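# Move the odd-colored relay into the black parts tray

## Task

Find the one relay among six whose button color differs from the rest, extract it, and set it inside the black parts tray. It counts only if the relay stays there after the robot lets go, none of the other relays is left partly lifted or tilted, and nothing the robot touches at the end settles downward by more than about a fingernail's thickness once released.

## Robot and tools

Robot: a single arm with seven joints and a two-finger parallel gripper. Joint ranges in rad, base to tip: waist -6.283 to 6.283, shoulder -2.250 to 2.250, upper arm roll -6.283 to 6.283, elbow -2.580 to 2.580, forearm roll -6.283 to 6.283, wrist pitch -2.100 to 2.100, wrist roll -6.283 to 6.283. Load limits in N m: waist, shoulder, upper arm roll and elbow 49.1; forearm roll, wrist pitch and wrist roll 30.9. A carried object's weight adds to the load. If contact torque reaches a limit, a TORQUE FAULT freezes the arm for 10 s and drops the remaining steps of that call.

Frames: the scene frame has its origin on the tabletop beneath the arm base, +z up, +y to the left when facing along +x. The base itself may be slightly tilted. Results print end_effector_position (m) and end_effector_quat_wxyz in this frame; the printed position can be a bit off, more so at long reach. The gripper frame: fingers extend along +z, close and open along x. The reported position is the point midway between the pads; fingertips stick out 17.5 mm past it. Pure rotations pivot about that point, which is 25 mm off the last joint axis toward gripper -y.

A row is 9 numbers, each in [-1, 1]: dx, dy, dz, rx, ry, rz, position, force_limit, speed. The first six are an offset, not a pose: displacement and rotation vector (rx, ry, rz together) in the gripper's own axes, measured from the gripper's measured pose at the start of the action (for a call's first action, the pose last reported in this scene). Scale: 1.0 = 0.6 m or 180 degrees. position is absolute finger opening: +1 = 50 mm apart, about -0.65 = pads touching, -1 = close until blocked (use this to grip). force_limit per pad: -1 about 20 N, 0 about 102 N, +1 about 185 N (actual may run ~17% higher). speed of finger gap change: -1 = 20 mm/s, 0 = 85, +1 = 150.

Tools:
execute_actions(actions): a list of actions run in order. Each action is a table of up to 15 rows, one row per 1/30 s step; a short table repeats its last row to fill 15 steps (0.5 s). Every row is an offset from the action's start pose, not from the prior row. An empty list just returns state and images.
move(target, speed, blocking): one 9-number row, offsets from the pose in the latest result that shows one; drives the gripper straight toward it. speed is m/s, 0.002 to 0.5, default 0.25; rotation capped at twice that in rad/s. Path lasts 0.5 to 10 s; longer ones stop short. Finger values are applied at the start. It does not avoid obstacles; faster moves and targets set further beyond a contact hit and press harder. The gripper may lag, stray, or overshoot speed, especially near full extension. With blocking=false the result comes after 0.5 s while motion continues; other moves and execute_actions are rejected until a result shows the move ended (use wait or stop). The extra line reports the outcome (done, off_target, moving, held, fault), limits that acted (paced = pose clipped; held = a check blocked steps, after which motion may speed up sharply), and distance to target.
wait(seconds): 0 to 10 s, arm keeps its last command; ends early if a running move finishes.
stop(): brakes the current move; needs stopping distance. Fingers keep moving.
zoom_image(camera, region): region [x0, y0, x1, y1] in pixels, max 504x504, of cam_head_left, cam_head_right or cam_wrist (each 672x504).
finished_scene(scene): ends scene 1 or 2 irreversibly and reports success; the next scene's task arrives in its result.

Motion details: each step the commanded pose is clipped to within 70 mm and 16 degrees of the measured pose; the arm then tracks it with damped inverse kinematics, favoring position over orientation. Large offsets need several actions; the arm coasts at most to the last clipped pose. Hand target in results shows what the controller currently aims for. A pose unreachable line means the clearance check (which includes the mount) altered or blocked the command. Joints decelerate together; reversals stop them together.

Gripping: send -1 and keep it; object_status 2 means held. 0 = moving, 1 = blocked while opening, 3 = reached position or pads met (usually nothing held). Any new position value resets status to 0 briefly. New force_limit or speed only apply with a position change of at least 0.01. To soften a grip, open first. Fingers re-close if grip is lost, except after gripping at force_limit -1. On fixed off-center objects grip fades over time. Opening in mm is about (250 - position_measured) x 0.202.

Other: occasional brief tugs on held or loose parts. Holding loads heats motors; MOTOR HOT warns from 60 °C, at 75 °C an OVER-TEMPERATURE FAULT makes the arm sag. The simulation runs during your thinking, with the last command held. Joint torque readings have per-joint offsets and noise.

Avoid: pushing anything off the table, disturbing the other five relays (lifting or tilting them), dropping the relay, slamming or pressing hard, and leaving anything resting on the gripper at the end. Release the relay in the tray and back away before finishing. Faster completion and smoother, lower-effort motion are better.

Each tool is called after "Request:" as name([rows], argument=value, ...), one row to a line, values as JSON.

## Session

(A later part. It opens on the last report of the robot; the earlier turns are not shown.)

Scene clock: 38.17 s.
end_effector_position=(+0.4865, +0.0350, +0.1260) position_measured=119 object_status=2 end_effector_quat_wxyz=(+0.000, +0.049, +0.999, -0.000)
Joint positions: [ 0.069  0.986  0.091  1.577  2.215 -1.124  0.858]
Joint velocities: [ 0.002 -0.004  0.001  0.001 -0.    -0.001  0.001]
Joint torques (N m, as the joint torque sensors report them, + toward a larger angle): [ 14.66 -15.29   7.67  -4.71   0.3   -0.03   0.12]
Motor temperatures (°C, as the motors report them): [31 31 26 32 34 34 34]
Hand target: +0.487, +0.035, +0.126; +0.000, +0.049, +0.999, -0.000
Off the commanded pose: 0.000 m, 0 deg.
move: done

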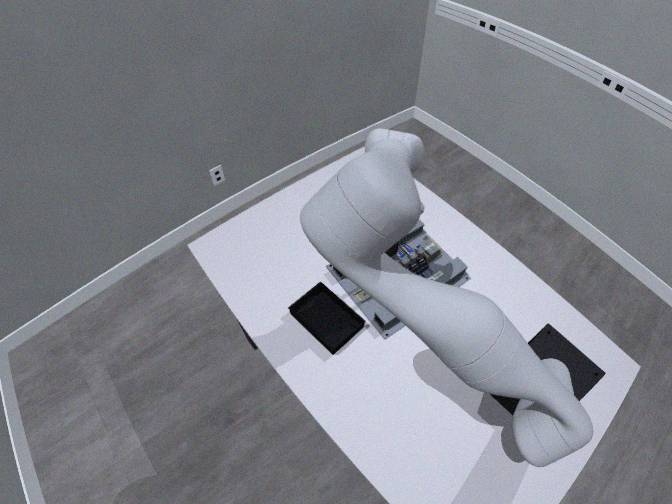

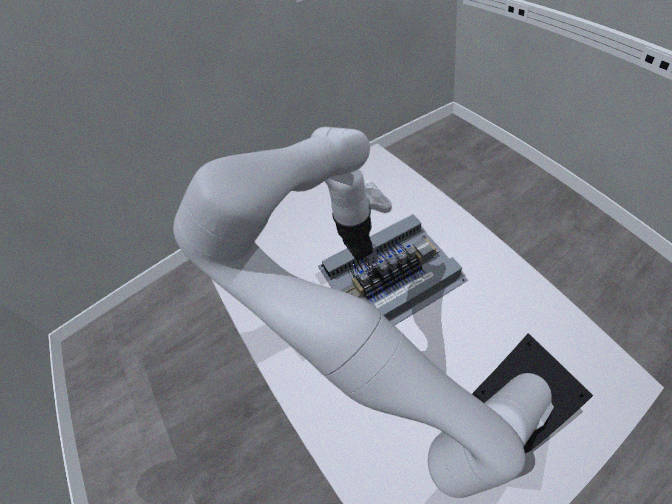

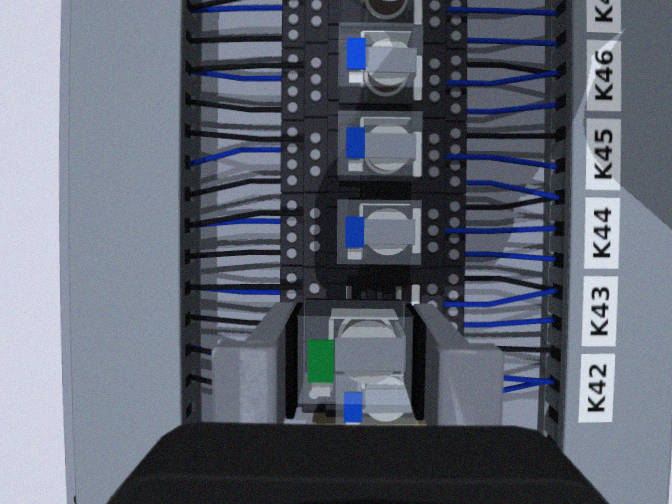

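Request:
move(target=[0.0308, 0.3219, 0.0433, 0, 0, 0, -1, -0.2, -0.6], speed=0.3)

Scene clock: 42.47 s.
end_effector_position=(+0.4864, +0.2280, +0.0992) position_measured=119 object_status=2 end_effector_quat_wxyz=(-0.000, +0.049, +0.999, -0.001)
Joint positions: [-0.21   0.723  0.046  1.658  2.16  -1.058  0.536]
Joint velocities: [-0.007 -0.006 -0.003 -0.001  0.004  0.001 -0.002]
Joint torques (N m, as the joint torque sensors report them, + toward a larger angle): [ 13.87 -14.7    7.68  -4.63   0.37  -0.15  -0.01]
Motor temperatures (°C, as the motors report them): [31 31 26 32 34 34 34]
Hand target: +0.486, +0.229, +0.099; -0.001, +0.049, +0.999, -0.001
Off the commanded pose: 0.001 m, 0 deg.
move: done

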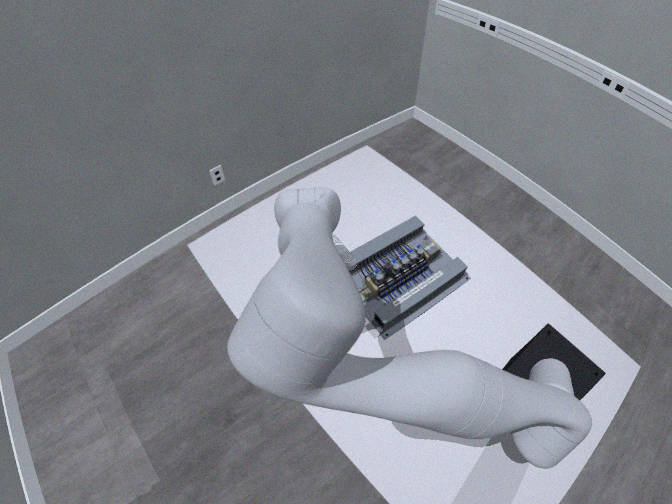

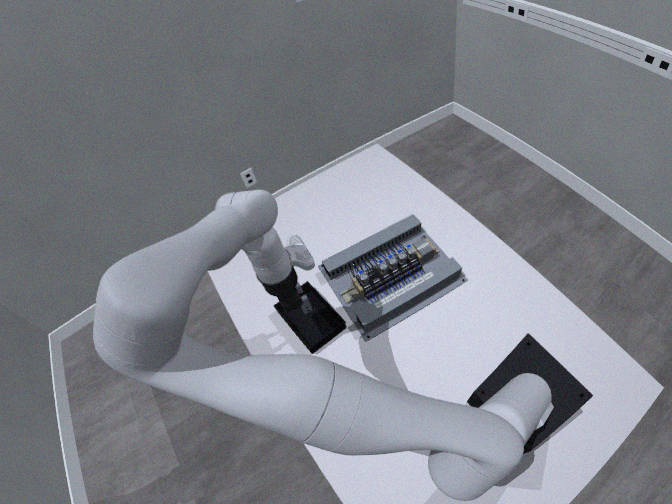

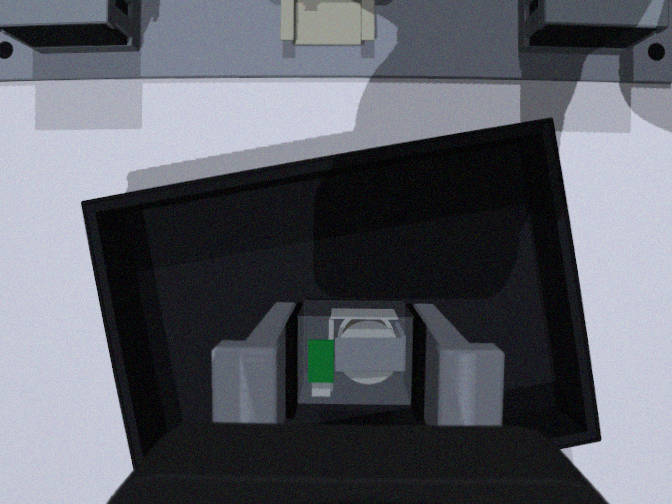

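Request:
move(target=[-0.007, 0.0015, 0.0945, 0, 0, 0, -1, -0.2, -0.6], speed=0.11)

Scene clock: 45.30 s.
end_effector_position=(+0.4907, +0.2283, +0.0428) position_measured=119 object_status=2 end_effector_quat_wxyz=(-0.000, +0.049, +0.999, -0.001)
Joint positions: [-0.266  0.8    0.008  1.665  2.093 -0.951  0.572]
Joint velocities: [-0.002  0.004 -0.001 -0.001 -0.003  0.001  0.   ]
Joint torques (N m, as the joint torque sensors report them, + toward a larger angle): [ 14.52 -15.51   7.59  -3.92   0.24   0.14  -0.06]
Motor temperatures (°C, as the motors report them): [31 31 26 32 34 34 34]
Hand target: +0.491, +0.228, +0.043; -0.000, +0.049, +0.999, -0.001
Off the commanded pose: 0.000 m, 0 deg.
move: done

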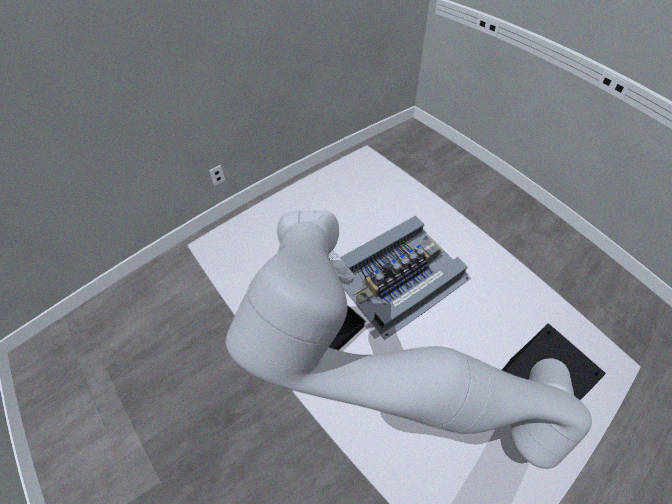

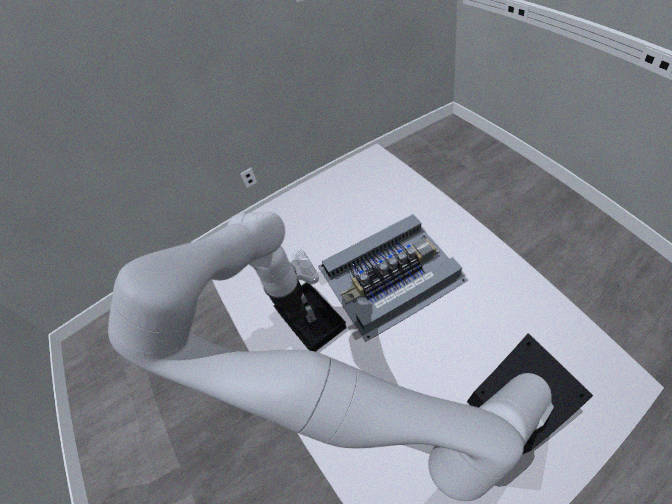

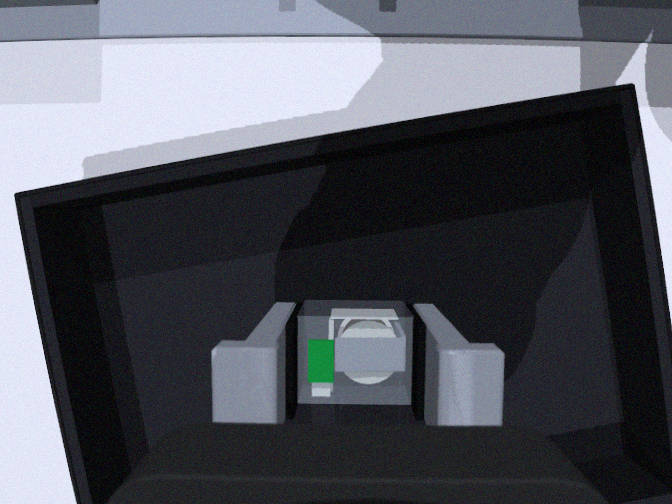

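Request:
execute_actions([
  [[0,0,0.0004,0,0,0,-1,-0.2,-0.6],[0,0,0.001,0,0,0,-1,-0.2,-0.6],[0,0,0.0017,0,0,0,-1,-0.2,-0.6],[0,0,0.0024,0,0,0,-1,-0.2,-0.6],[0,0,0.0031,0,0,0,-1,-0.2,-0.6],[0,0,0.0038,0,0,0,-1,-0.2,-0.6],[0,0,0.0045,0,0,0,-1,-0.2,-0.6],[0,0,0.0051,0,0,0,-1,-0.2,-0.6],[0,0,0.0056,0,0,0,-1,-0.2,-0.6],[0,0,0.006,0,0,0,-1,-0.2,-0.6]],
])

Scene clock: 46.30 s.
end_effector_position=(+0.4910, +0.2282, +0.0401) position_measured=119 object_status=2 end_effector_quat_wxyz=(+0.000, +0.049, +0.999, -0.001)
Joint positions: [-0.268  0.803  0.006  1.666  2.089 -0.945  0.574]
Joint velocities: [-0.    -0.     0.001  0.    -0.     0.002 -0.   ]
Joint torques (N m, as the joint torque sensors report them, + toward a larger angle): [ 13.42 -14.36   6.67  -3.36  -0.04   0.35  -0.05]
Motor temperatures (°C, as the motors report them): [31 31 26 32 34 34 34]
Hand target: +0.491, +0.228, +0.039; -0.000, +0.049, +0.999, -0.001
Off the commanded pose: 0.001 m, 0 deg.

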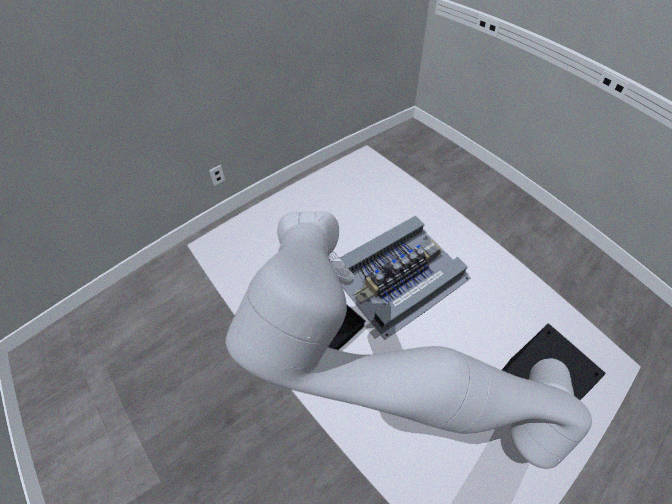

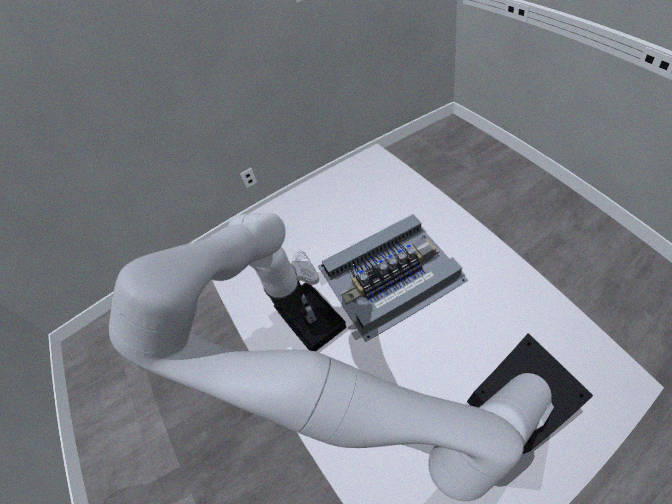

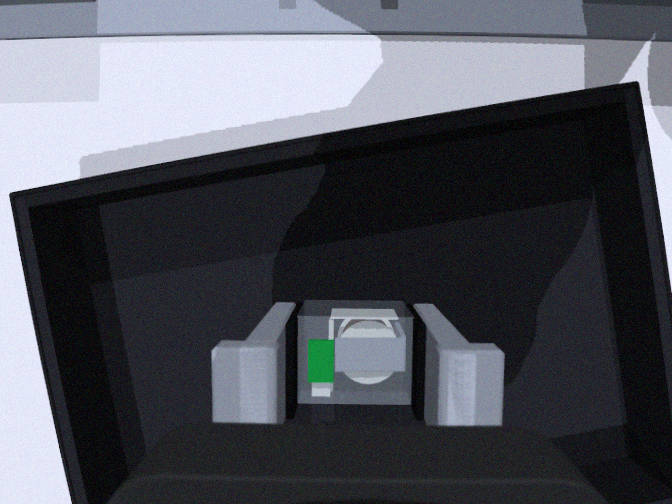

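Request:
execute_actions([
  [[0,0,0,0,0,0,-1,-0.2,-0.6],[0,0,0,0,0,0,-1,-0.2,-0.6],[0,0,0,0,0,0,0.8,-0.2,0],[0,0,0,0,0,0,0.8,-0.2,0],[0,0,0,0,0,0,0.8,-0.2,0],[0,0,0,0,0,0,0.8,-0.2,0],[0,0,0,0,0,0,0.8,-0.2,0],[0,0,0,0,0,0,0.8,-0.2,0],[0,0,0,0,0,0,0.8,-0.2,0],[0,0,0,0,0,0,0.8,-0.2,0],[0,0,0,0,0,0,0.8,-0.2,0],[0,0,0,0,0,0,0.8,-0.2,0],[0,0,-0.001,0,0,0,0.8,-0.2,0],[0,0,-0.0025,0,0,0,0.8,-0.2,0],[0,0,-0.0045,0,0,0,0.8,-0.2,0]],
  [[0,0,-0.007,0,0,0,0.8,-0.2,0],[0,0,-0.011,0,0,0,0.8,-0.2,0],[0,0,-0.016,0,0,0,0.8,-0.2,0],[0,0,-0.022,0,0,0,0.8,-0.2,0],[0,0,-0.029,0,0,0,0.8,-0.2,0],[0,0,-0.036,0,0,0,0.8,-0.2,0],[0,0,-0.043,0,0,0,0.8,-0.2,0],[0,0,-0.05,0,0,0,0.8,-0.2,0],[0,0,-0.056,0,0,0,0.8,-0.2,0],[0,0,-0.061,0,0,0,0.8,-0.2,0],[0,0,-0.065,0,0,0,0.8,-0.2,0],[0,0,-0.068,0,0,0,0.8,-0.2,0],[0,0,-0.07,0,0,0,0.8,-0.2,0]],
])

Scene clock: 48.30 s.
end_effector_position=(+0.4909, +0.2281, +0.0813) position_measured=32 object_status=3 end_effector_quat_wxyz=(+0.000, +0.049, +0.999, -0.001)
Joint positions: [-0.229  0.751  0.036  1.653  2.141 -1.026  0.541]
Joint velocities: [ 0.02  -0.026  0.023 -0.014  0.033 -0.058 -0.021]
Joint torques (N m, as the joint torque sensors report them, + toward a larger angle): [ 12.64 -14.18   6.27  -3.22   0.    -0.16   0.13]
Motor temperatures (°C, as the motors report them): [31 31 26 32 34 34 34]
Hand target: +0.491, +0.229, +0.083; +0.000, +0.049, +0.999, -0.000
Off the commanded pose: 0.002 m, 0 deg.

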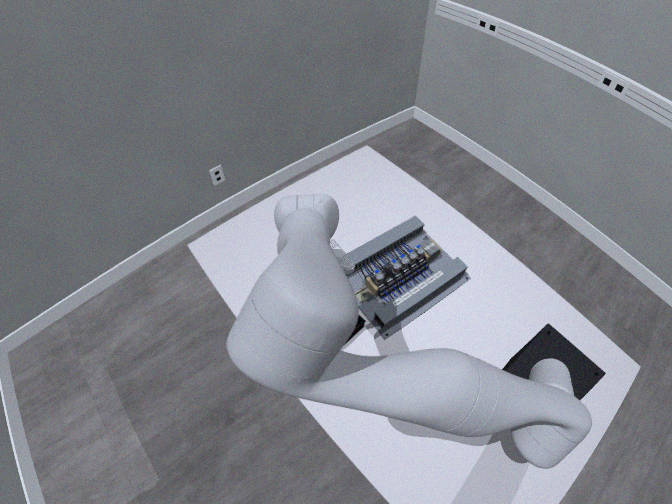

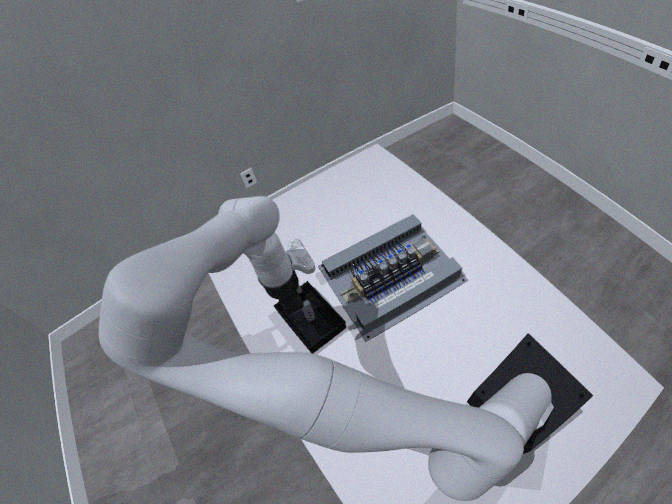

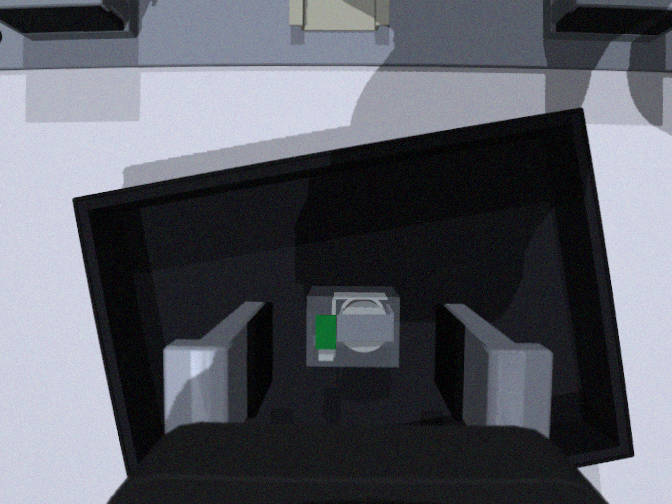

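The relay stands in the tray. Let me check the other five relays.

Request:
zoom_image(camera="cam_head_right", region=[330, 225, 450, 315])

Request:
zoom_image(camera="cam_head_left", region=[345, 225, 455, 310])

Region (330, 225, 450, 315) of cam_head_right's 672x504 image, scaled by 4.200, with more detail than that image has; it fills the top 378 rows of this view, and the rest is white.

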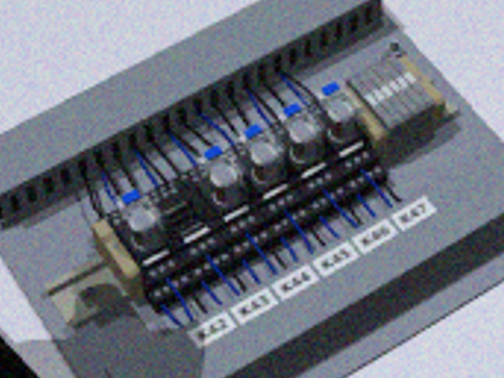

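Region (345, 225, 455, 310) of cam_head_left's 672x504 image, scaled by 4.582, with more detail than that image has; it fills the top 389 rows of this view, and the rest is white.

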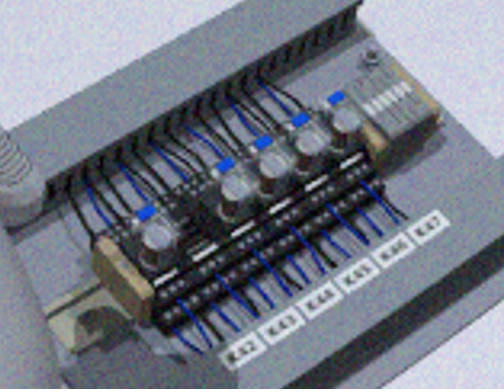

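Request:
finished_scene(scene=2)

The scene is finished: the task was done.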